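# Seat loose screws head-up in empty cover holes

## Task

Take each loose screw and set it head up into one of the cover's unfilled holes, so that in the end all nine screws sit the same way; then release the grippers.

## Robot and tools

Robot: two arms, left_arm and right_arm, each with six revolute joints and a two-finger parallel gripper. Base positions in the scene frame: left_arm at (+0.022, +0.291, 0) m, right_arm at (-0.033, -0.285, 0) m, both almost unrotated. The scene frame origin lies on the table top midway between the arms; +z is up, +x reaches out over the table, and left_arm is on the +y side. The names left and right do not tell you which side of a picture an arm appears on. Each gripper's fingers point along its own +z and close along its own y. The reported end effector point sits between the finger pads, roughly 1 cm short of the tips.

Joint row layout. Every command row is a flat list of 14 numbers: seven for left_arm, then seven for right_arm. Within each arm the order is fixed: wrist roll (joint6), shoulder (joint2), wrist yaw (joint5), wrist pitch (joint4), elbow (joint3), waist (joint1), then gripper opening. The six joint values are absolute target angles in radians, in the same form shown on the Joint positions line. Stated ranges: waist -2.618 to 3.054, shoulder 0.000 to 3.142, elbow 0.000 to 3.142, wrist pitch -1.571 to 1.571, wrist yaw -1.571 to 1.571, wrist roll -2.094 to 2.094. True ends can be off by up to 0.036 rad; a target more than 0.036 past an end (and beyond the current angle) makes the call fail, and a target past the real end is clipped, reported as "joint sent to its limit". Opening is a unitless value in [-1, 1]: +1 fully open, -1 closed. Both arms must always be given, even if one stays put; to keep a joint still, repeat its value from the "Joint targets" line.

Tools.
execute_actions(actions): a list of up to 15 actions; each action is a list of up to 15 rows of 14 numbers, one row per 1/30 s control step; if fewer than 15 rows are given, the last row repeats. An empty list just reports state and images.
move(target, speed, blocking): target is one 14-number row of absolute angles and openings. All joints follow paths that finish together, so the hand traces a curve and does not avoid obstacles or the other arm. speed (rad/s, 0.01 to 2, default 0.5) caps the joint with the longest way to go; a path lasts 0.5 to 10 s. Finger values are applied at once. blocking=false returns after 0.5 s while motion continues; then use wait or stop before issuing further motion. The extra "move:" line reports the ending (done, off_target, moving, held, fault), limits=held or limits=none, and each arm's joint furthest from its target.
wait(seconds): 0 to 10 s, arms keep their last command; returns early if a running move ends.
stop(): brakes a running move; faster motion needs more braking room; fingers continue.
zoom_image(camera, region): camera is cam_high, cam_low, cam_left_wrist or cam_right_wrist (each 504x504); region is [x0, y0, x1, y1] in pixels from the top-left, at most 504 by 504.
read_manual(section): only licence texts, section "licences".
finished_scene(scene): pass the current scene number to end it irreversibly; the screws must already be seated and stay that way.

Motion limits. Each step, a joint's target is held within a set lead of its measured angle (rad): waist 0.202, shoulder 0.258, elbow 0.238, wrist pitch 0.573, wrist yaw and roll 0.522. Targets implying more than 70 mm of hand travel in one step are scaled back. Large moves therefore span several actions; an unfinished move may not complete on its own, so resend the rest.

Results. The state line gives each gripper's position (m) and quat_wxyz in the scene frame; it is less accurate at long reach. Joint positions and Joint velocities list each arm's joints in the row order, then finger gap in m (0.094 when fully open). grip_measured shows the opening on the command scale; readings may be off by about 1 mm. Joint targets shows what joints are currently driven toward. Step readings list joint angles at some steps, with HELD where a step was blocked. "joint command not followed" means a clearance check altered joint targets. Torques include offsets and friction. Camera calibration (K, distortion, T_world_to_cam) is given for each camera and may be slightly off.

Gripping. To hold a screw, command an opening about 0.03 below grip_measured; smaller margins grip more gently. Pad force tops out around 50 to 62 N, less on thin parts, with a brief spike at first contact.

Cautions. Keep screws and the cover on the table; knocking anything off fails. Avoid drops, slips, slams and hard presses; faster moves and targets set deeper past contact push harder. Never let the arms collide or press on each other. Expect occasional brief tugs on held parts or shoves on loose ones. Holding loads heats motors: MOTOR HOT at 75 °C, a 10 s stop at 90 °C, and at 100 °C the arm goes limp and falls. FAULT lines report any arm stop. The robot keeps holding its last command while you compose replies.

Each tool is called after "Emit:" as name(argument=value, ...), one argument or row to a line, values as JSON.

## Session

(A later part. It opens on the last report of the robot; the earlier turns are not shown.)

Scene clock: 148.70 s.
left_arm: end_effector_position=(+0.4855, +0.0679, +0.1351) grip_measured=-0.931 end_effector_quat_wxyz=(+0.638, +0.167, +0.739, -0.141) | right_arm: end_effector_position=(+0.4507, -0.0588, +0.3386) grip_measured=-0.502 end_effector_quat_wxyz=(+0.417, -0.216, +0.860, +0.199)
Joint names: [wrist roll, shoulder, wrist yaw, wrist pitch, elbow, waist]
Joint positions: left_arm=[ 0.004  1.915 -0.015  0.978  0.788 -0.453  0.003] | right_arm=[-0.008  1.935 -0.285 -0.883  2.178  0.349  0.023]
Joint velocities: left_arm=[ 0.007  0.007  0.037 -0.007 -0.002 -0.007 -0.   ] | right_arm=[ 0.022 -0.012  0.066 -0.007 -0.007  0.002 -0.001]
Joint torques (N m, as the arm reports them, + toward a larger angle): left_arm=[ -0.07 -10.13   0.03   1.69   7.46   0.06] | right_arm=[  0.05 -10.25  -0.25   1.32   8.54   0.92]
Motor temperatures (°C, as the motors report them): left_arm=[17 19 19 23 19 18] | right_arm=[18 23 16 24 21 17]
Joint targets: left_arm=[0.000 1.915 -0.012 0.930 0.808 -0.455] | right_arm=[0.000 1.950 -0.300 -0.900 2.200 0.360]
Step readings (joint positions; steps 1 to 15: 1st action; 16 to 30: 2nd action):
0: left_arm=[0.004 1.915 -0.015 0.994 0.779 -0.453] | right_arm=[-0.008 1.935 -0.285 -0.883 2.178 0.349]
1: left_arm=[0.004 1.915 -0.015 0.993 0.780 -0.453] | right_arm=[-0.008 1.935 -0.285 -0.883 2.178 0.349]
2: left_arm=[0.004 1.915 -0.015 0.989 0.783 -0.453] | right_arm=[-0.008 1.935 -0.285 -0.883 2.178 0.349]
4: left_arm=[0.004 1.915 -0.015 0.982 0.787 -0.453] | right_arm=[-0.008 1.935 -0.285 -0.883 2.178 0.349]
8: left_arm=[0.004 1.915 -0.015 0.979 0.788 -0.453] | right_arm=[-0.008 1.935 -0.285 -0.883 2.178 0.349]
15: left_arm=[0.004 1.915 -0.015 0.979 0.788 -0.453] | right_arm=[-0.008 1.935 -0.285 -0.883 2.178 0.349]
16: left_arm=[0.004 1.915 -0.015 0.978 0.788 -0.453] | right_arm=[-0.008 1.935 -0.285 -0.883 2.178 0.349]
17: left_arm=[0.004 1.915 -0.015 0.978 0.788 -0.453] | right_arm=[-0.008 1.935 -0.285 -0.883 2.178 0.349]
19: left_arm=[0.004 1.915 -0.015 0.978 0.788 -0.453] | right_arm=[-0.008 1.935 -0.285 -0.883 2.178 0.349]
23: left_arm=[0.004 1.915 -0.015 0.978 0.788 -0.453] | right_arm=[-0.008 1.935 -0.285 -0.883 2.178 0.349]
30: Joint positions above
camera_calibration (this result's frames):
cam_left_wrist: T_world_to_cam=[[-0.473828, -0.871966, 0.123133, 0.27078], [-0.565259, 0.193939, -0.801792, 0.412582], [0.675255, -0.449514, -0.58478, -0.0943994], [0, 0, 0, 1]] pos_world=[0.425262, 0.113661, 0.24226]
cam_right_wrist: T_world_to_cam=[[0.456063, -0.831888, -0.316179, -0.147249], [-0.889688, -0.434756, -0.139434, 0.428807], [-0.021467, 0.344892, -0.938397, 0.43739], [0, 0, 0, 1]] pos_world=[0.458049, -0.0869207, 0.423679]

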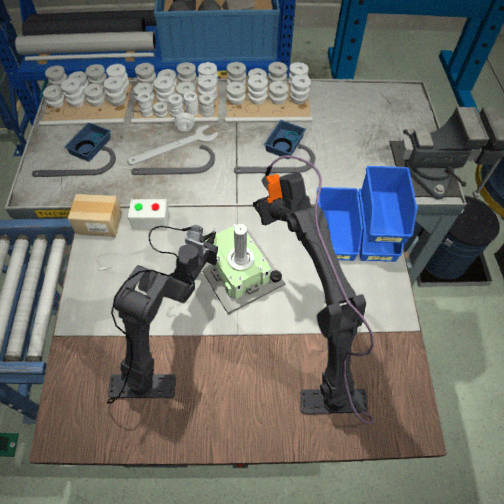

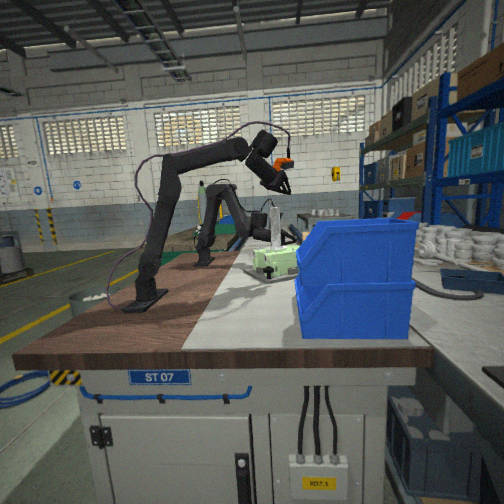

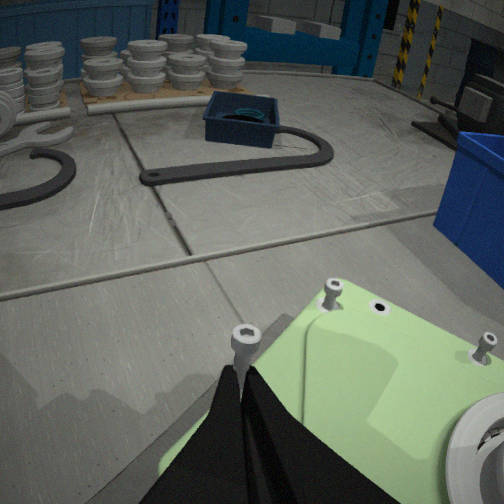

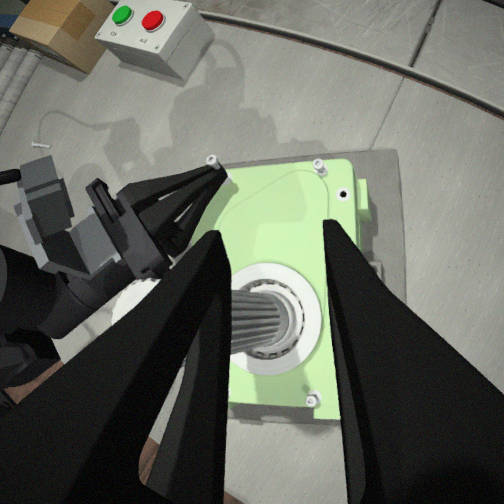

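Emit:
execute_actions(
  actions=[
    [[0,1.915,-0.035,0.945,0.795,-0.455,-0.95,0,1.95,-0.3,-0.9,2.2,0.36,-0.5]],
    [[0,1.915,-0.045,0.94,0.795,-0.455,-0.95,0,1.95,-0.3,-0.9,2.2,0.36,-0.5]],
  ],
)

Emit:
zoom_image(
  camera="cam_right_wrist",
  region=[190,150,250,200],
)

Scene clock: 151.00 s.
left_arm: end_effector_position=(+0.4864, +0.0707, +0.1329) grip_measured=-0.931 end_effector_quat_wxyz=(+0.636, +0.163, +0.743, -0.134) | right_arm: end_effector_position=(+0.4507, -0.0588, +0.3386) grip_measured=-0.502 end_effector_quat_wxyz=(+0.417, -0.216, +0.860, +0.199)
Joint names: [wrist roll, shoulder, wrist yaw, wrist pitch, elbow, waist]
Joint positions: left_arm=[ 0.004  1.915 -0.031  0.969  0.788 -0.453  0.003] | right_arm=[-0.008  1.935 -0.285 -0.883  2.178  0.349  0.023]
Joint velocities: left_arm=[-0.007  0.007  0.007 -0.007 -0.007 -0.032 -0.001] | right_arm=[ 0.022 -0.007  0.022  0.022 -0.002 -0.007  0.001]
Joint torques (N m, as the arm reports them, + toward a larger angle): left_arm=[ -0.04 -10.13  -0.19   1.86   6.31  -0.13] | right_arm=[  0.05 -10.24  -0.25   1.34   8.55   0.98]
Motor temperatures (°C, as the motors report them): left_arm=[17 19 19 23 19 18] | right_arm=[18 23 16 24 21 17]
Joint targets: left_arm=[-0.000 1.915 -0.045 0.940 0.795 -0.455] | right_arm=[-0.000 1.950 -0.300 -0.900 2.200 0.360]
Step readings (joint positions; steps 1 to 15: 1st action; 16 to 30: 2nd action):
0: left_arm=[0.004 1.915 -0.015 0.978 0.788 -0.453] | right_arm=[-0.008 1.935 -0.285 -0.883 2.178 0.349]
1: left_arm=[0.004 1.915 -0.016 0.978 0.788 -0.453] | right_arm=[-0.008 1.935 -0.285 -0.883 2.178 0.349]
2: left_arm=[0.004 1.915 -0.017 0.978 0.788 -0.453] | right_arm=[-0.008 1.935 -0.285 -0.883 2.178 0.349]
4: left_arm=[0.004 1.915 -0.019 0.978 0.788 -0.453] | right_arm=[-0.008 1.935 -0.285 -0.883 2.178 0.349]
8: left_arm=[0.004 1.915 -0.021 0.978 0.788 -0.453] | right_arm=[-0.008 1.935 -0.285 -0.883 2.178 0.349]
15: left_arm=[0.004 1.915 -0.022 0.978 0.788 -0.453] | right_arm=[-0.008 1.935 -0.285 -0.883 2.178 0.349]
16: left_arm=[0.004 1.915 -0.023 0.978 0.788 -0.453] | right_arm=[-0.008 1.935 -0.285 -0.883 2.178 0.349]
17: left_arm=[0.004 1.915 -0.025 0.978 0.788 -0.453] | right_arm=[-0.008 1.935 -0.285 -0.883 2.178 0.349]
19: left_arm=[0.004 1.915 -0.030 0.975 0.788 -0.453] | right_arm=[-0.008 1.935 -0.285 -0.883 2.178 0.349]
23: left_arm=[0.004 1.915 -0.031 0.969 0.788 -0.453] | right_arm=[-0.008 1.935 -0.285 -0.883 2.178 0.349]
30: Joint positions above
camera_calibration (this result's frames):
cam_left_wrist: T_world_to_cam=[[-0.458753, -0.880291, 0.120972, 0.26748], [-0.574066, 0.189707, -0.796529, 0.414642], [0.678228, -0.434856, -0.592374, -0.0965364], [0, 0, 0, 1]] pos_world=[0.426213, 0.11482, 0.240731]
cam_right_wrist: T_world_to_cam=[[0.456063, -0.831888, -0.316179, -0.147249], [-0.889688, -0.434756, -0.139434, 0.428807], [-0.021467, 0.344892, -0.938397, 0.43739], [0, 0, 0, 1]] pos_world=[0.458049, -0.0869207, 0.423679]

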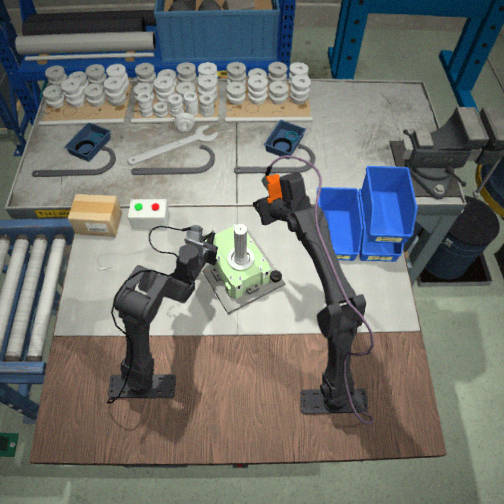

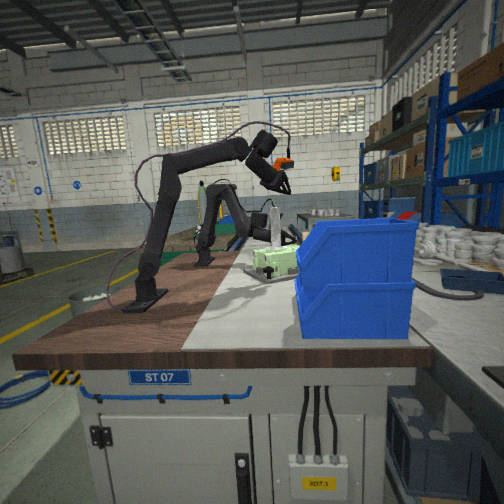

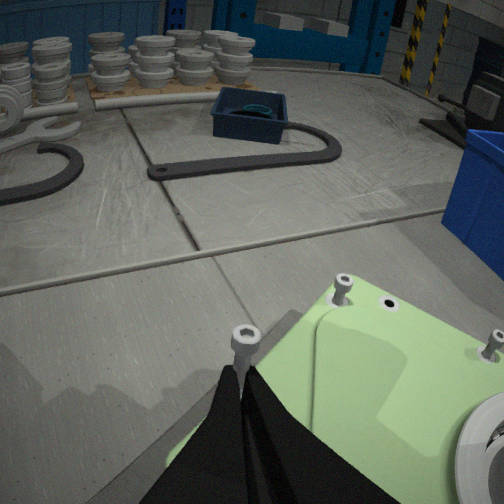

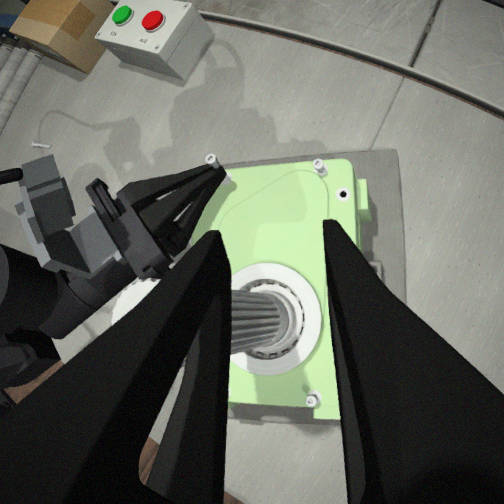

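Region (190, 150, 250, 200) of cam_right_wrist's 504x504 image, scaled by 8.400, with more detail than that image has.

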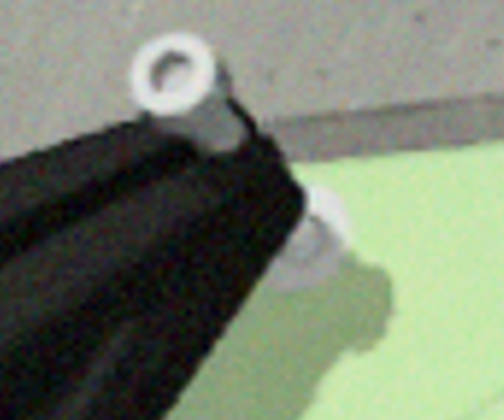

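Dropped in. Push further.

Emit:
execute_actions(
  actions=[
    [[0,1.915,-0.033,0.91,0.79,-0.455,-0.95,0,1.95,-0.3,-0.9,2.2,0.36,-0.5]],
    [[0,1.915,-0.033,0.89,0.79,-0.455,-0.95,0,1.95,-0.3,-0.9,2.2,0.36,-0.5]],
  ],
)

Scene clock: 152.87 s.
left_arm: end_effector_position=(+0.4862, +0.0708, +0.1316) grip_measured=-0.931 end_effector_quat_wxyz=(+0.634, +0.163, +0.744, -0.134) | right_arm: end_effector_position=(+0.4507, -0.0588, +0.3386) grip_measured=-0.502 end_effector_quat_wxyz=(+0.417, -0.216, +0.860, +0.199)
Joint names: [wrist roll, shoulder, wrist yaw, wrist pitch, elbow, waist]
Joint positions: left_arm=[ 0.003  1.915 -0.031  0.964  0.788 -0.453  0.003] | right_arm=[-0.008  1.935 -0.285 -0.883  2.178  0.349  0.023]
Joint velocities: left_arm=[ 0.007 -0.002  0.022  0.007  0.007  0.007 -0.   ] | right_arm=[ 0.022 -0.002  0.022 -0.037  0.007 -0.002  0.001]
Joint torques (N m, as the arm reports them, + toward a larger angle): left_arm=[ -0.01 -10.11  -0.05   1.38   5.97  -0.13] | right_arm=[  0.04 -10.25  -0.24   1.34   8.54   0.95]
Motor temperatures (°C, as the motors report them): left_arm=[17 19 19 23 19 18] | right_arm=[18 23 16 24 21 17]
Joint targets: left_arm=[0.000 1.915 -0.033 0.890 0.790 -0.455] | right_arm=[0.000 1.950 -0.300 -0.900 2.200 0.360]
Step readings (joint positions; steps 1 to 15: 1st action; 16 to 30: 2nd action):
0: left_arm=[0.004 1.915 -0.031 0.969 0.788 -0.453] | right_arm=[-0.008 1.935 -0.285 -0.883 2.178 0.349]
1: left_arm=[0.004 1.915 -0.031 0.966 0.788 -0.453] | right_arm=[-0.008 1.935 -0.285 -0.883 2.178 0.349]
2: left_arm=[0.004 1.915 -0.031 0.966 0.788 -0.453] | right_arm=[-0.008 1.935 -0.285 -0.883 2.178 0.349]
4: left_arm=[0.004 1.915 -0.031 0.966 0.788 -0.453] | right_arm=[-0.008 1.935 -0.285 -0.883 2.178 0.349]
8: left_arm=[0.004 1.915 -0.031 0.966 0.788 -0.453] | right_arm=[-0.008 1.935 -0.285 -0.883 2.178 0.349]
15: left_arm=[0.004 1.915 -0.031 0.966 0.788 -0.453] | right_arm=[-0.008 1.935 -0.285 -0.883 2.178 0.349]
16: left_arm=[0.004 1.915 -0.031 0.964 0.788 -0.453] | right_arm=[-0.008 1.935 -0.285 -0.883 2.178 0.349]
17: left_arm=[0.003 1.915 -0.031 0.964 0.788 -0.453] | right_arm=[-0.008 1.935 -0.285 -0.883 2.178 0.349]
19: left_arm=[0.003 1.915 -0.031 0.964 0.788 -0.453] | right_arm=[-0.008 1.935 -0.285 -0.883 2.178 0.349]
23: left_arm=[0.003 1.915 -0.031 0.964 0.788 -0.453] | right_arm=[-0.008 1.935 -0.285 -0.883 2.178 0.349]
30: Joint positions above
camera_calibration (this result's frames):
cam_left_wrist: T_world_to_cam=[[-0.458026, -0.880548, 0.121852, 0.267182], [-0.578149, 0.190956, -0.793271, 0.414939], [0.675245, -0.433787, -0.596551, -0.0952183], [0, 0, 0, 1]] pos_world=[0.426569, 0.114727, 0.2398]
cam_right_wrist: T_world_to_cam=[[0.456063, -0.831888, -0.316179, -0.147249], [-0.889688, -0.434756, -0.139434, 0.428807], [-0.021467, 0.344892, -0.938397, 0.43739], [0, 0, 0, 1]] pos_world=[0.458049, -0.0869207, 0.423679]

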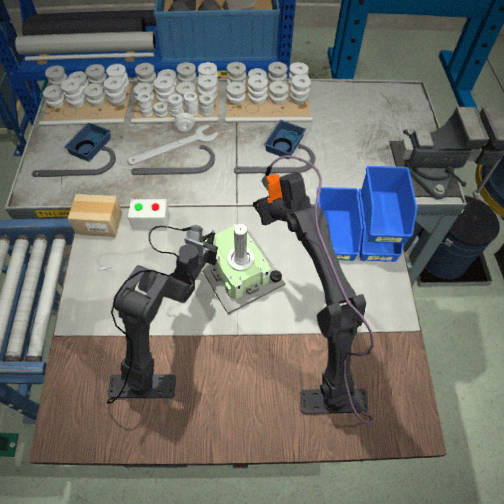

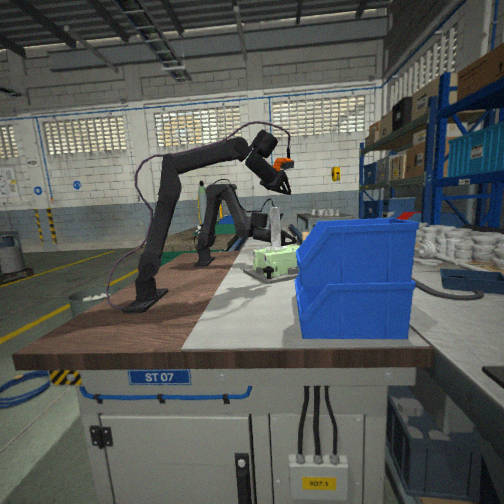

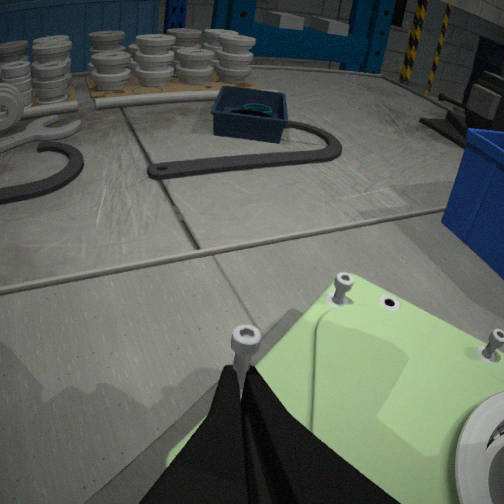

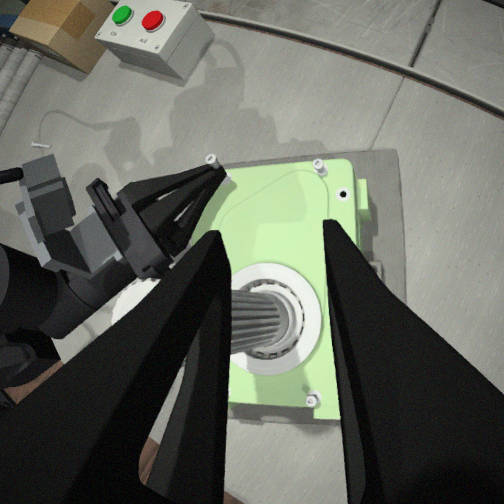

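Emit:
move(
  target=[0,1.89,-0.033,0.87,0.76,-0.455,-0.938,0,1.95,-0.3,-0.9,2.2,0.36,-0.5],
  speed=0.1,
)

Emit:
zoom_image(
  camera="cam_right_wrist",
  region=[190,150,250,200],
)

Scene clock: 155.20 s.
left_arm: end_effector_position=(+0.4851, +0.0712, +0.1318) grip_measured=-0.925 end_effector_quat_wxyz=(+0.629, +0.164, +0.748, -0.133) | right_arm: end_effector_position=(+0.4507, -0.0588, +0.3386) grip_measured=-0.502 end_effector_quat_wxyz=(+0.417, -0.216, +0.860, +0.199)
Joint names: [wrist roll, shoulder, wrist yaw, wrist pitch, elbow, waist]
Joint positions: left_arm=[ 0.003  1.902 -0.03   0.94   0.788 -0.453  0.004] | right_arm=[-0.008  1.935 -0.285 -0.883  2.178  0.349  0.023]
Joint velocities: left_arm=[ 0.022 -0.012  0.022 -0.037  0.002 -0.012 -0.   ] | right_arm=[-0.037  0.002 -0.051  0.007 -0.002 -0.017 -0.   ]
Joint torques (N m, as the arm reports them, + toward a larger angle): left_arm=[ -0.01 -11.14  -0.05   1.43   3.68  -0.31] | right_arm=[  0.04 -10.24  -0.24   1.34   8.51   0.96]
Motor temperatures (°C, as the motors report them): left_arm=[17 19 19 23 19 18] | right_arm=[18 23 16 24 21 17]
Joint targets: left_arm=[0.000 1.890 -0.033 0.870 0.760 -0.455] | right_arm=[-0.000 1.950 -0.300 -0.900 2.200 0.360]
move: off_target (left_arm, right_arm); limits=none; left_arm: farthest joint: the wrist pitch, 0.070 radians from its target (0.094 radians at the start); right_arm: farthest joint: the elbow, 0.022 radians from its target (0.022 radians at the start)
camera_calibration (this result's frames):
cam_left_wrist: T_world_to_cam=[[-0.457427, -0.880803, 0.122256, 0.266666], [-0.586168, 0.195274, -0.786305, 0.417081], [0.668706, -0.43134, -0.605622, -0.0899928], [0, 0, 0, 1]] pos_world=[0.426638, 0.114617, 0.24085]
cam_right_wrist: T_world_to_cam=[[0.456063, -0.831888, -0.316179, -0.147249], [-0.889688, -0.434756, -0.139434, 0.428807], [-0.021467, 0.344892, -0.938397, 0.43739], [0, 0, 0, 1]] pos_world=[0.458049, -0.0869207, 0.423679]

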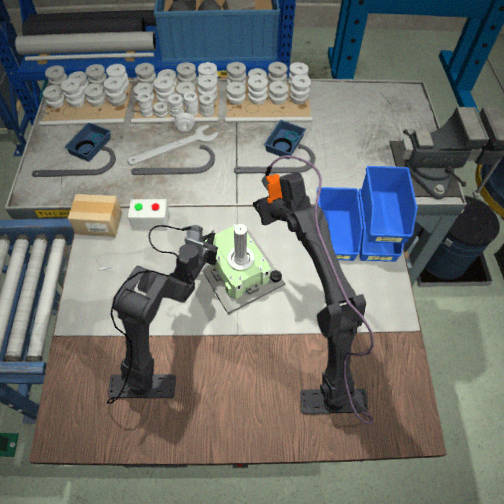

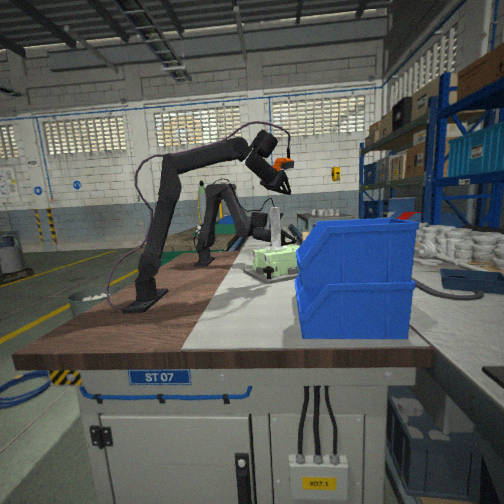

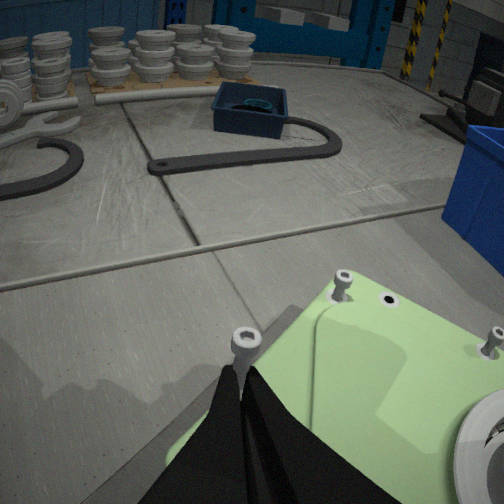

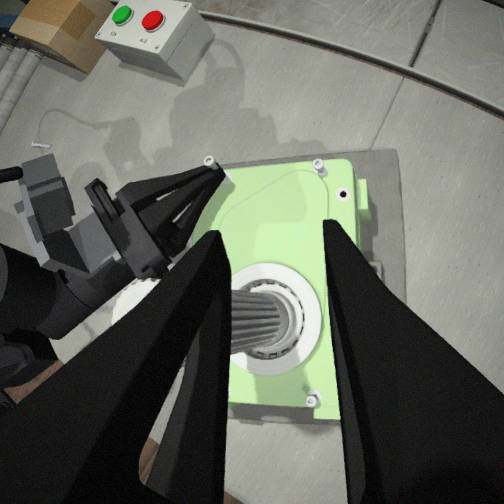

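Region (190, 150, 250, 200) of cam_right_wrist's 504x504 image, scaled by 8.400, with more detail than that image has.

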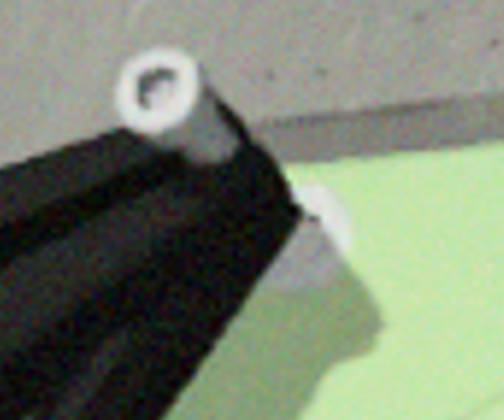

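Emit:
execute_actions(
  actions=[
    [[0,1.87,-0.033,0.83,0.77,-0.455,-0.935,0,1.95,-0.3,-0.9,2.2,0.36,-0.5]],
    [[0,1.87,-0.033,0.83,0.77,-0.455,-0.935,0,1.95,-0.3,-0.9,2.2,0.36,-0.5]],
  ],
)

Emit:
zoom_image(
  camera="cam_right_wrist",
  region=[190,150,250,200],
)

Scene clock: 157.50 s.
left_arm: end_effector_position=(+0.4833, +0.0719, +0.1321) grip_measured=-0.923 end_effector_quat_wxyz=(+0.622, +0.166, +0.754, -0.131) | right_arm: end_effector_position=(+0.4507, -0.0588, +0.3386) grip_measured=-0.502 end_effector_quat_wxyz=(+0.417, -0.216, +0.860, +0.199)
Joint names: [wrist roll, shoulder, wrist yaw, wrist pitch, elbow, waist]
Joint positions: left_arm=[ 0.003  1.884 -0.03   0.903  0.788 -0.453  0.004] | right_arm=[-0.008  1.935 -0.285 -0.883  2.178  0.349  0.023]
Joint velocities: left_arm=[-0.037 -0.017 -0.037 -0.037  0.002  0.002  0.   ] | right_arm=[ 0.066  0.002 -0.022  0.007 -0.012 -0.017  0.001]
Joint torques (N m, as the arm reports them, + toward a larger angle): left_arm=[ -0.03 -11.23  -0.04   1.35   4.61  -0.34] | right_arm=[  0.04 -10.25  -0.25   1.33   8.57   0.96]
Motor temperatures (°C, as the motors report them): left_arm=[17 20 19 23 19 18] | right_arm=[18 23 16 24 21 17]
Joint targets: left_arm=[0.000 1.870 -0.033 0.830 0.770 -0.455] | right_arm=[0.000 1.950 -0.300 -0.900 2.200 0.360]
Step readings (joint positions; steps 1 to 15: 1st action; 16 to 30: 2nd action):
0: left_arm=[0.003 1.902 -0.030 0.940 0.788 -0.453] | right_arm=[-0.008 1.935 -0.285 -0.883 2.178 0.349]
1: left_arm=[0.003 1.900 -0.030 0.935 0.788 -0.453] | right_arm=[-0.008 1.935 -0.285 -0.883 2.178 0.349]
2: left_arm=[0.003 1.895 -0.030 0.926 0.788 -0.453] | right_arm=[-0.008 1.935 -0.285 -0.883 2.178 0.349]
4: left_arm=[0.003 1.887 -0.030 0.911 0.788 -0.453] | right_arm=[-0.008 1.935 -0.285 -0.883 2.178 0.349]
8: left_arm=[0.003 1.884 -0.030 0.904 0.788 -0.453] | right_arm=[-0.008 1.935 -0.285 -0.883 2.178 0.349]
15: left_arm=[0.003 1.884 -0.030 0.903 0.788 -0.453] | right_arm=[-0.008 1.935 -0.285 -0.883 2.178 0.349]
16: left_arm=[0.003 1.884 -0.030 0.903 0.788 -0.453] | right_arm=[-0.008 1.935 -0.285 -0.883 2.178 0.349]
17: left_arm=[0.003 1.884 -0.030 0.903 0.788 -0.453] | right_arm=[-0.008 1.935 -0.285 -0.883 2.178 0.349]
19: left_arm=[0.003 1.884 -0.030 0.903 0.788 -0.453] | right_arm=[-0.008 1.935 -0.285 -0.883 2.178 0.349]
23: left_arm=[0.003 1.884 -0.030 0.903 0.788 -0.453] | right_arm=[-0.008 1.935 -0.285 -0.883 2.178 0.349]
30: Joint positions above
camera_calibration (this result's frames):
cam_left_wrist: T_world_to_cam=[[-0.456107, -0.88141, 0.122811, 0.265788], [-0.598642, 0.201771, -0.775188, 0.420188], [0.658479, -0.427088, -0.619678, -0.0818614], [0, 0, 0, 1]] pos_world=[0.426674, 0.114525, 0.242355]
cam_right_wrist: T_world_to_cam=[[0.456063, -0.831888, -0.316179, -0.147249], [-0.889688, -0.434756, -0.139434, 0.428807], [-0.021467, 0.344892, -0.938397, 0.43739], [0, 0, 0, 1]] pos_world=[0.458049, -0.0869207, 0.423679]

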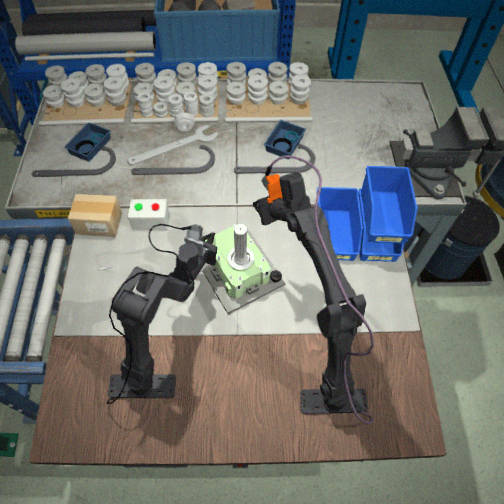

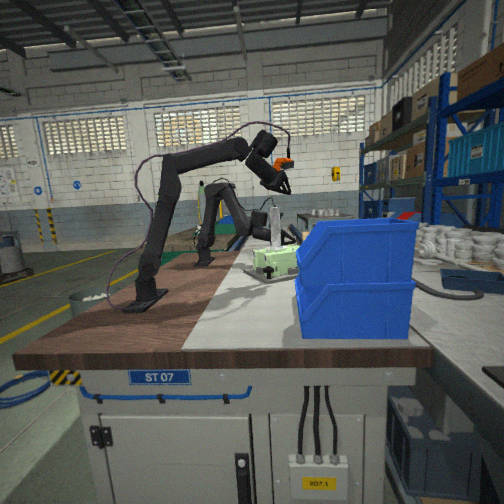

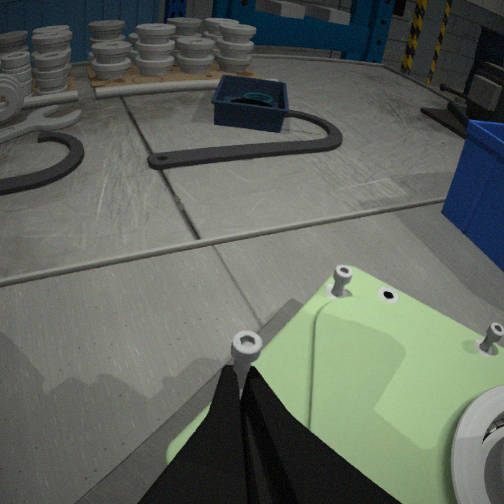

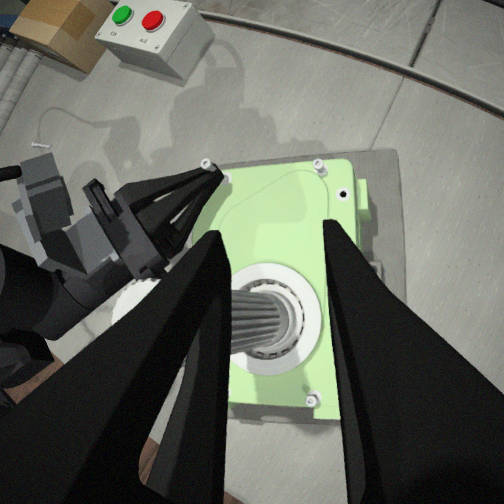

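Region (190, 150, 250, 200) of cam_right_wrist's 504x504 image, scaled by 8.400, with more detail than that image has.

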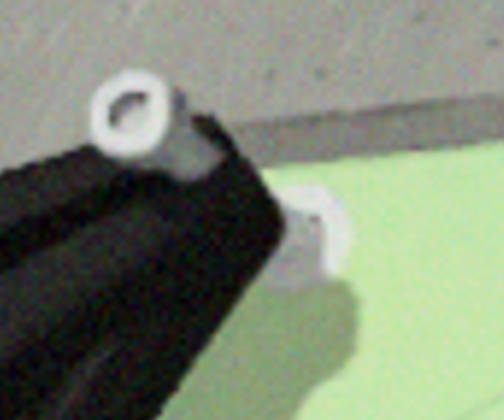

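Straightening in the hole. Open.

Emit:
execute_actions(
  actions=[
    [[0,1.875,-0.033,0.88,0.785,-0.455,-0.86,0,1.95,-0.3,-0.9,2.2,0.36,-0.5]],
    [[0,1.875,-0.033,0.88,0.785,-0.455,-0.7,0,1.95,-0.3,-0.9,2.2,0.36,-0.5]],
  ],
)

Emit:
zoom_image(
  camera="cam_right_wrist",
  region=[190,150,250,200],
)

Scene clock: 159.33 s.
left_arm: end_effector_position=(+0.4833, +0.0719, +0.1318) grip_measured=-0.702 end_effector_quat_wxyz=(+0.622, +0.166, +0.754, -0.131) | right_arm: end_effector_position=(+0.4507, -0.0588, +0.3386) grip_measured=-0.502 end_effector_quat_wxyz=(+0.417, -0.216, +0.860, +0.199)
Joint names: [wrist roll, shoulder, wrist yaw, wrist pitch, elbow, waist]
Joint positions: left_arm=[ 0.003  1.884 -0.03   0.902  0.788 -0.453  0.014] | right_arm=[-0.008  1.935 -0.285 -0.883  2.178  0.349  0.023]
Joint velocities: left_arm=[-0.007  0.007 -0.037 -0.007 -0.002  0.002 -0.   ] | right_arm=[ 0.139  0.002 -0.066 -0.037  0.002  0.007 -0.001]
Joint torques (N m, as the arm reports them, + toward a larger angle): left_arm=[ -0.04 -10.66  -0.02   1.96   5.52  -0.11] | right_arm=[  0.05 -10.27  -0.24   1.33   8.56   0.91]
Motor temperatures (°C, as the motors report them): left_arm=[17 20 19 23 19 18] | right_arm=[18 23 16 24 21 17]
Joint targets: left_arm=[-0.000 1.875 -0.033 0.880 0.785 -0.455] | right_arm=[-0.000 1.950 -0.300 -0.900 2.200 0.360]
Step readings (joint positions; steps 1 to 15: 1st action; 16 to 30: 2nd action):
0: left_arm=[0.003 1.884 -0.030 0.903 0.788 -0.453] | right_arm=[-0.008 1.935 -0.285 -0.883 2.178 0.349]
1: left_arm=[0.003 1.884 -0.030 0.905 0.788 -0.453] | right_arm=[-0.008 1.935 -0.285 -0.883 2.178 0.349]
2: left_arm=[0.003 1.884 -0.030 0.905 0.788 -0.453] | right_arm=[-0.008 1.935 -0.285 -0.883 2.178 0.349]
4: left_arm=[0.003 1.884 -0.030 0.902 0.788 -0.453] | right_arm=[-0.008 1.935 -0.285 -0.883 2.178 0.349]
8: left_arm=[0.003 1.884 -0.030 0.902 0.788 -0.453] | right_arm=[-0.008 1.935 -0.285 -0.883 2.178 0.349]
15: left_arm=[0.003 1.884 -0.030 0.902 0.788 -0.453] | right_arm=[-0.008 1.935 -0.285 -0.883 2.178 0.349]
16: left_arm=[0.003 1.884 -0.030 0.902 0.788 -0.453] | right_arm=[-0.008 1.935 -0.285 -0.883 2.178 0.349]
17: left_arm=[0.003 1.884 -0.030 0.902 0.788 -0.453] | right_arm=[-0.008 1.935 -0.285 -0.883 2.178 0.349]
19: left_arm=[0.003 1.884 -0.030 0.902 0.788 -0.453] | right_arm=[-0.008 1.935 -0.285 -0.883 2.178 0.349]
23: left_arm=[0.003 1.884 -0.030 0.902 0.788 -0.453] | right_arm=[-0.008 1.935 -0.285 -0.883 2.178 0.349]
30: Joint positions above
camera_calibration (this result's frames):
cam_left_wrist: T_world_to_cam=[[-0.455981, -0.881472, 0.122837, 0.265761], [-0.599439, 0.202161, -0.77447, 0.420199], [0.657841, -0.426776, -0.62057, -0.0815887], [0, 0, 0, 1]] pos_world=[0.426738, 0.114493, 0.242155]
cam_right_wrist: T_world_to_cam=[[0.456063, -0.831888, -0.316179, -0.147249], [-0.889688, -0.434756, -0.139434, 0.428807], [-0.021467, 0.344892, -0.938397, 0.43739], [0, 0, 0, 1]] pos_world=[0.458049, -0.0869207, 0.423679]

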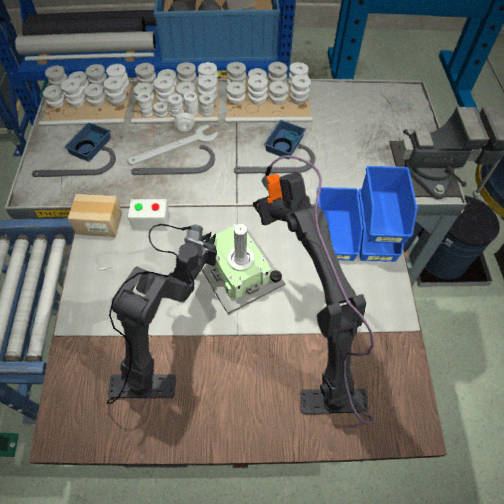

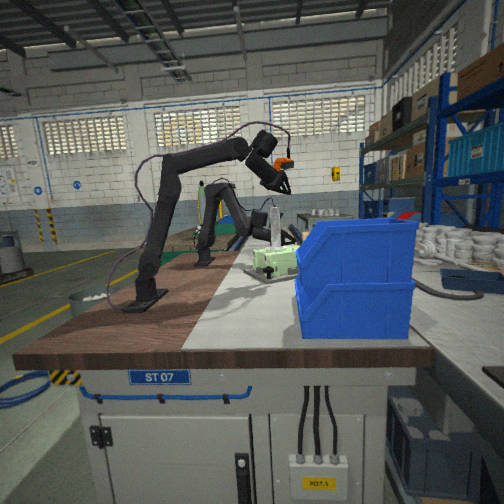

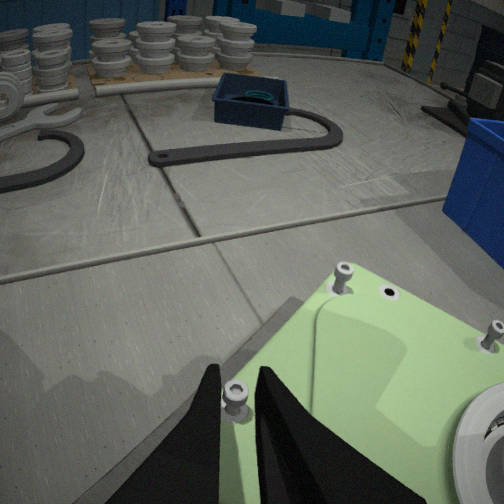

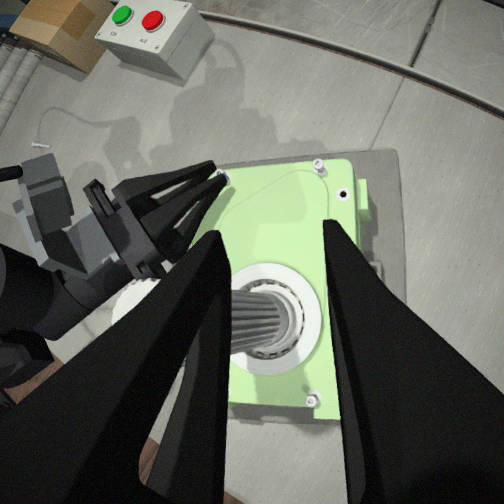

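Region (190, 150, 250, 200) of cam_right_wrist's 504x504 image, scaled by 8.400, with more detail than that image has.

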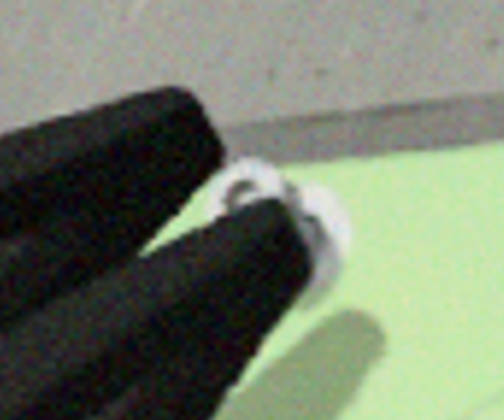

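Emit:
move(
  target=[0,1.7,0,0.85,0.8,-0.455,-0.6,0,1.7,-0.1,-1.0,2.0,0.3,-0.5],
  speed=0.6,
)

Emit:
move(
  target=[-0.7,1.8,0,-0.3,1.5,0.1,-0.5,0,1.2,0,-0.8,1.3,0.4,-0.5],
  speed=1.3,
)

Emit:
move(
  target=[-1.44,2.27,0,-1.29,2.0,0.37,-0.5,0,1.1,0,-0.8,1.2,0.6,-0.5],
  speed=1.2,
)

Scene clock: 164.87 s.
left_arm: end_effector_position=(+0.4723, +0.0729, +0.2121) grip_measured=-0.601 end_effector_quat_wxyz=(+0.675, +0.161, +0.704, -0.152) | right_arm: end_effector_position=(+0.4036, -0.1275, +0.3575) grip_measured=-0.502 end_effector_quat_wxyz=(+0.421, -0.162, +0.885, +0.113)
Joint names: [wrist roll, shoulder, wrist yaw, wrist pitch, elbow, waist]
Joint positions: left_arm=[ 0.003  1.704 -0.007  0.874  0.788 -0.453  0.019] | right_arm=[-0.008  1.703 -0.112 -0.983  2.012  0.309  0.023]
Joint velocities: left_arm=[ 0.022 -0.002 -0.066  0.022 -0.007 -0.002 -0.001] | right_arm=[ 0.022 -0.007  0.037  0.037 -0.002 -0.007  0.   ]
Joint torques (N m, as the arm reports them, + toward a larger angle): left_arm=[-0.04 -9.27  0.07  1.96  7.52 -0.13] | right_arm=[ 0.06 -9.05  0.06  1.32  5.65 -0.76]
Motor temperatures (°C, as the motors report them): left_arm=[17 20 19 23 19 18] | right_arm=[18 23 16 24 21 17]
Joint targets: left_arm=[-0.000 1.700 -0.000 0.850 0.800 -0.455] | right_arm=[-0.000 1.700 -0.100 -1.000 2.000 0.300]
move: off_target (left_arm); limits=none; left_arm: farthest joint: the wrist pitch, 0.024 radians from its target (0.052 radians at the start); right_arm: farthest joint: the wrist pitch, 0.017 radians from its target (0.117 radians at the start)
camera_calibration (this result's frames):
cam_left_wrist: T_world_to_cam=[[-0.4915, -0.86271, 0.118989, 0.267982], [-0.485291, 0.157866, -0.859983, 0.443033], [0.723132, -0.480426, -0.496257, -0.0774067], [0, 0, 0, 1]] pos_world=[0.402688, 0.124063, 0.3107]
cam_right_wrist: T_world_to_cam=[[0.299278, -0.929018, -0.217619, -0.161244], [-0.953666, -0.283856, -0.0997325, 0.39062], [0.0308807, 0.237384, -0.970925, 0.454647], [0, 0, 0, 1]] pos_world=[0.406738, -0.146844, 0.445296]

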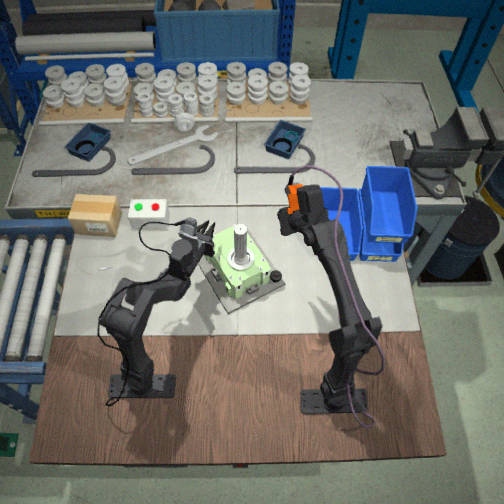

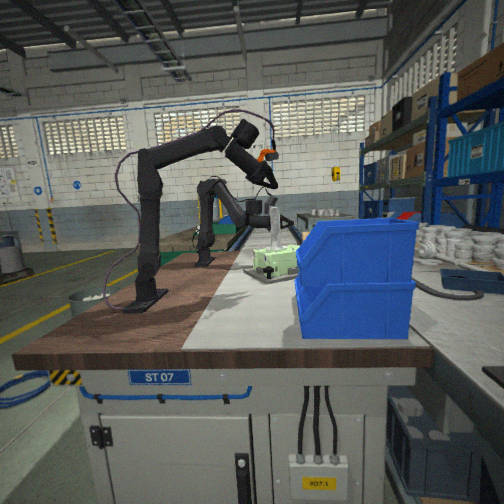

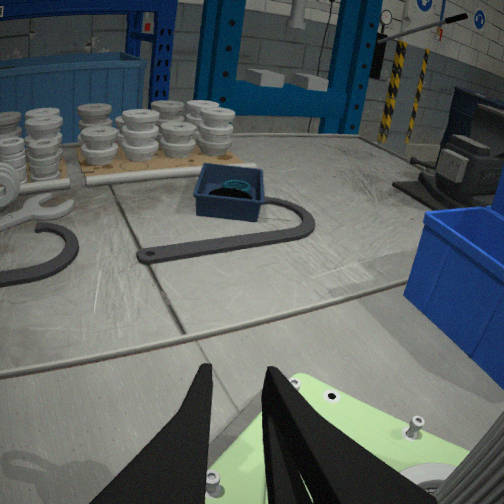

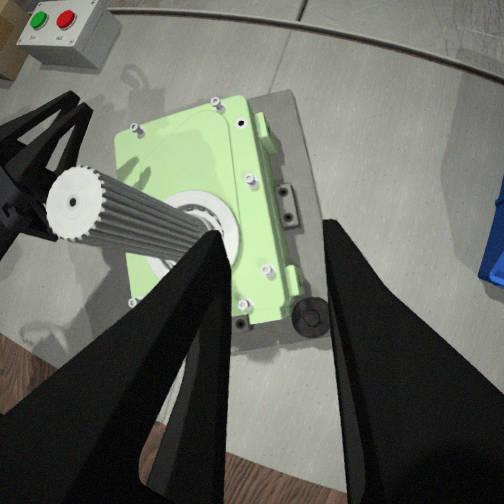

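Scene clock: 166.73 s.
left_arm: end_effector_position=(+0.5549, +0.3458, +0.2220) grip_measured=-0.502 end_effector_quat_wxyz=(+0.453, -0.342, +0.812, -0.138) | right_arm: end_effector_position=(+0.2975, -0.1497, +0.2852) grip_measured=-0.502 end_effector_quat_wxyz=(+0.406, -0.177, +0.893, +0.082)
Joint names: [wrist roll, shoulder, wrist yaw, wrist pitch, elbow, waist]
Joint positions: left_arm=[-0.696  1.789 -0.002 -0.277  1.481  0.103  0.023] | right_arm=[-0.008  1.225 -0.012 -0.805  1.313  0.387  0.023]
Joint velocities: left_arm=[-0.051  0.012 -0.037 -0.007  0.012  0.007  0.001] | right_arm=[-0.022  0.012  0.007  0.007  0.007 -0.012 -0.001]
Joint torques (N m, as the arm reports them, + toward a larger angle): left_arm=[ -0.02 -10.05   0.     1.77   9.2    0.09] | right_arm=[ 0.06 -6.39  0.09  1.48  6.12  1.11]
Motor temperatures (°C, as the motors report them): left_arm=[17 20 19 23 19 18] | right_arm=[18 23 16 24 21 17]
Joint targets: left_arm=[-0.700 1.800 0.000 -0.300 1.500 0.100] | right_arm=[0.000 1.200 0.000 -0.800 1.300 0.400]
move: off_target (left_arm, right_arm); limits=none; left_arm: farthest joint: the wrist pitch, 0.023 radians from its target (1.174 radians at the start); right_arm: farthest joint: the shoulder, 0.025 radians from its target (0.503 radians at the start)
camera_calibration (this result's frames):
cam_left_wrist: T_world_to_cam=[[0.406828, -0.645988, 0.645903, -0.147577], [-0.672402, -0.690373, -0.266945, 0.714127], [0.618358, -0.325706, -0.715227, 0.0521246], [0, 0, 0, 1]] pos_world=[0.507987, 0.414659, 0.323234]
cam_right_wrist: T_world_to_cam=[[0.297568, -0.942282, -0.153486, -0.185614], [-0.954616, -0.29153, -0.0609836, 0.263963], [0.0127181, 0.164667, -0.986267, 0.391894], [0, 0, 0, 1]] pos_world=[0.302231, -0.162479, 0.374121]

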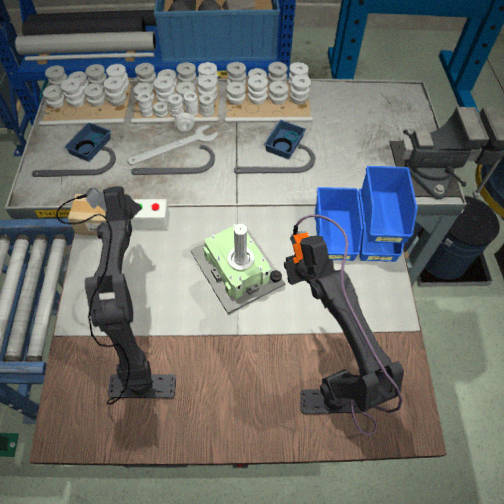

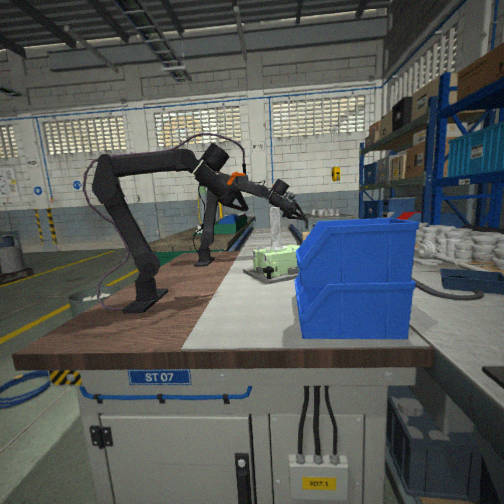

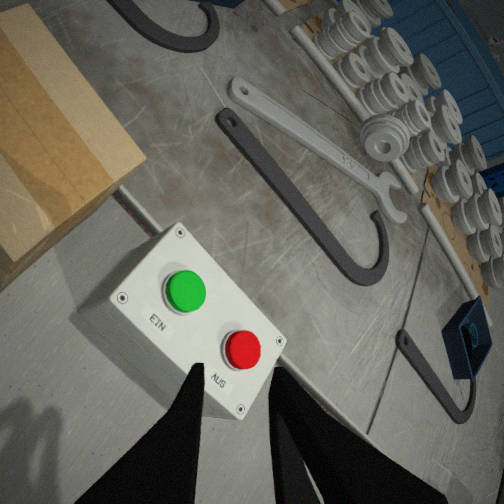

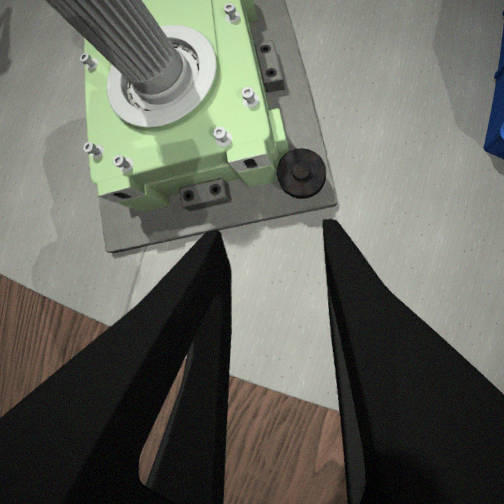

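Scene clock: 168.53 s.
left_arm: end_effector_position=(+0.4347, +0.4508, +0.0614) grip_measured=-0.502 end_effector_quat_wxyz=(-0.004, +0.783, -0.622, +0.003) | right_arm: end_effector_position=(+0.2444, -0.0995, +0.2757) grip_measured=-0.502 end_effector_quat_wxyz=(+0.398, -0.266, +0.870, +0.123)
Joint names: [wrist roll, shoulder, wrist yaw, wrist pitch, elbow, waist]
Joint positions: left_arm=[-1.432  2.264  0.001 -1.274  1.977  0.37   0.023] | right_arm=[-0.008  1.126 -0.012 -0.801  1.214  0.588  0.023]
Joint velocities: left_arm=[ 0.007  0.012 -0.11   0.037 -0.007 -0.012 -0.001] | right_arm=[-0.051  0.012 -0.037 -0.051  0.017 -0.007  0.001]
Joint torques (N m, as the arm reports them, + toward a larger angle): left_arm=[ -0.09 -13.72   0.03   0.19   8.06  -0.12] | right_arm=[ 0.05 -5.5   0.1   1.46  6.06  1.08]
Motor temperatures (°C, as the motors report them): left_arm=[17 20 19 23 19 18] | right_arm=[18 23 16 24 21 17]
Joint targets: left_arm=[-1.440 2.270 -0.000 -1.290 2.000 0.370] | right_arm=[-0.000 1.100 0.000 -0.800 1.200 0.600]
move: off_target (left_arm, right_arm); limits=none; left_arm: farthest joint: the elbow, 0.023 radians from its target (0.519 radians at the start); right_arm: farthest joint: the shoulder, 0.026 radians from its target (0.125 radians at the start)
camera_calibration (this result's frames):
cam_left_wrist: T_world_to_cam=[[0.936433, 0.340582, 0.0842453, -0.567635], [0.264211, -0.84255, 0.469363, 0.279126], [0.230838, -0.417268, -0.878978, 0.2656], [0, 0, 0, 1]] pos_world=[0.396493, 0.53933, 0.150266]
cam_right_wrist: T_world_to_cam=[[0.479619, -0.863949, -0.153487, -0.160689], [-0.877305, -0.47559, -0.064419, 0.191044], [-0.0173422, 0.165552, -0.986049, 0.382319], [0, 0, 0, 1]] pos_world=[0.251304, -0.111262, 0.364628]

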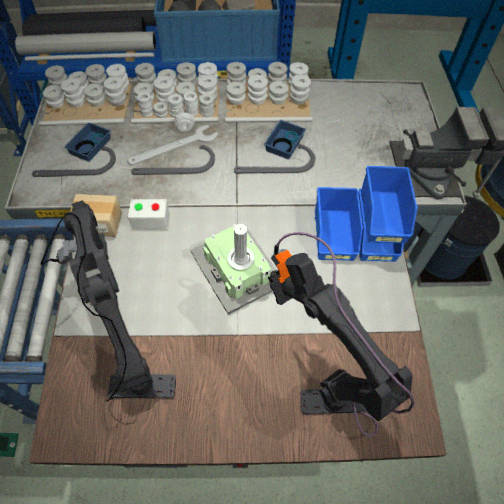

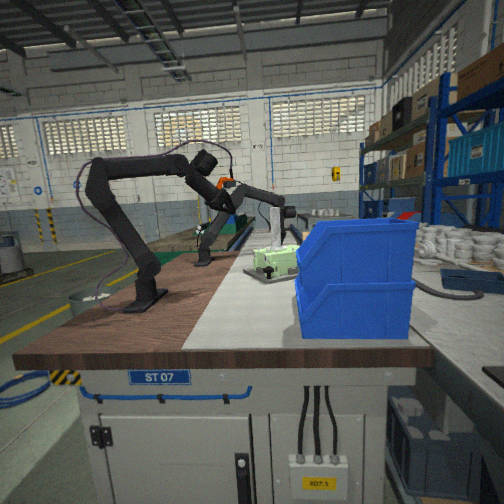

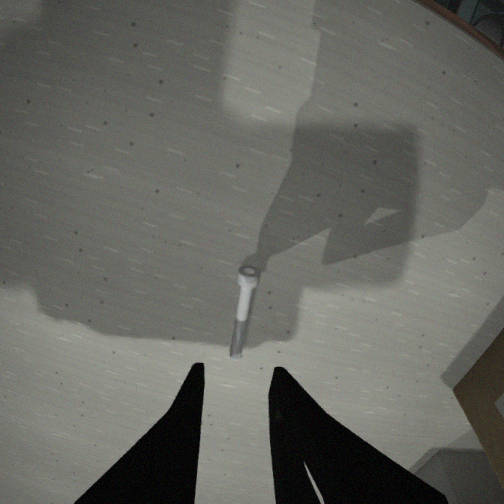

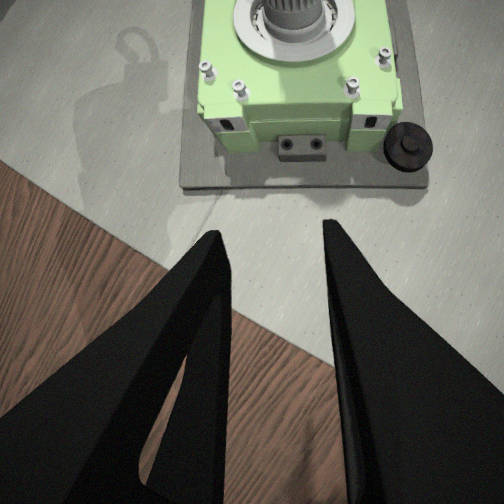

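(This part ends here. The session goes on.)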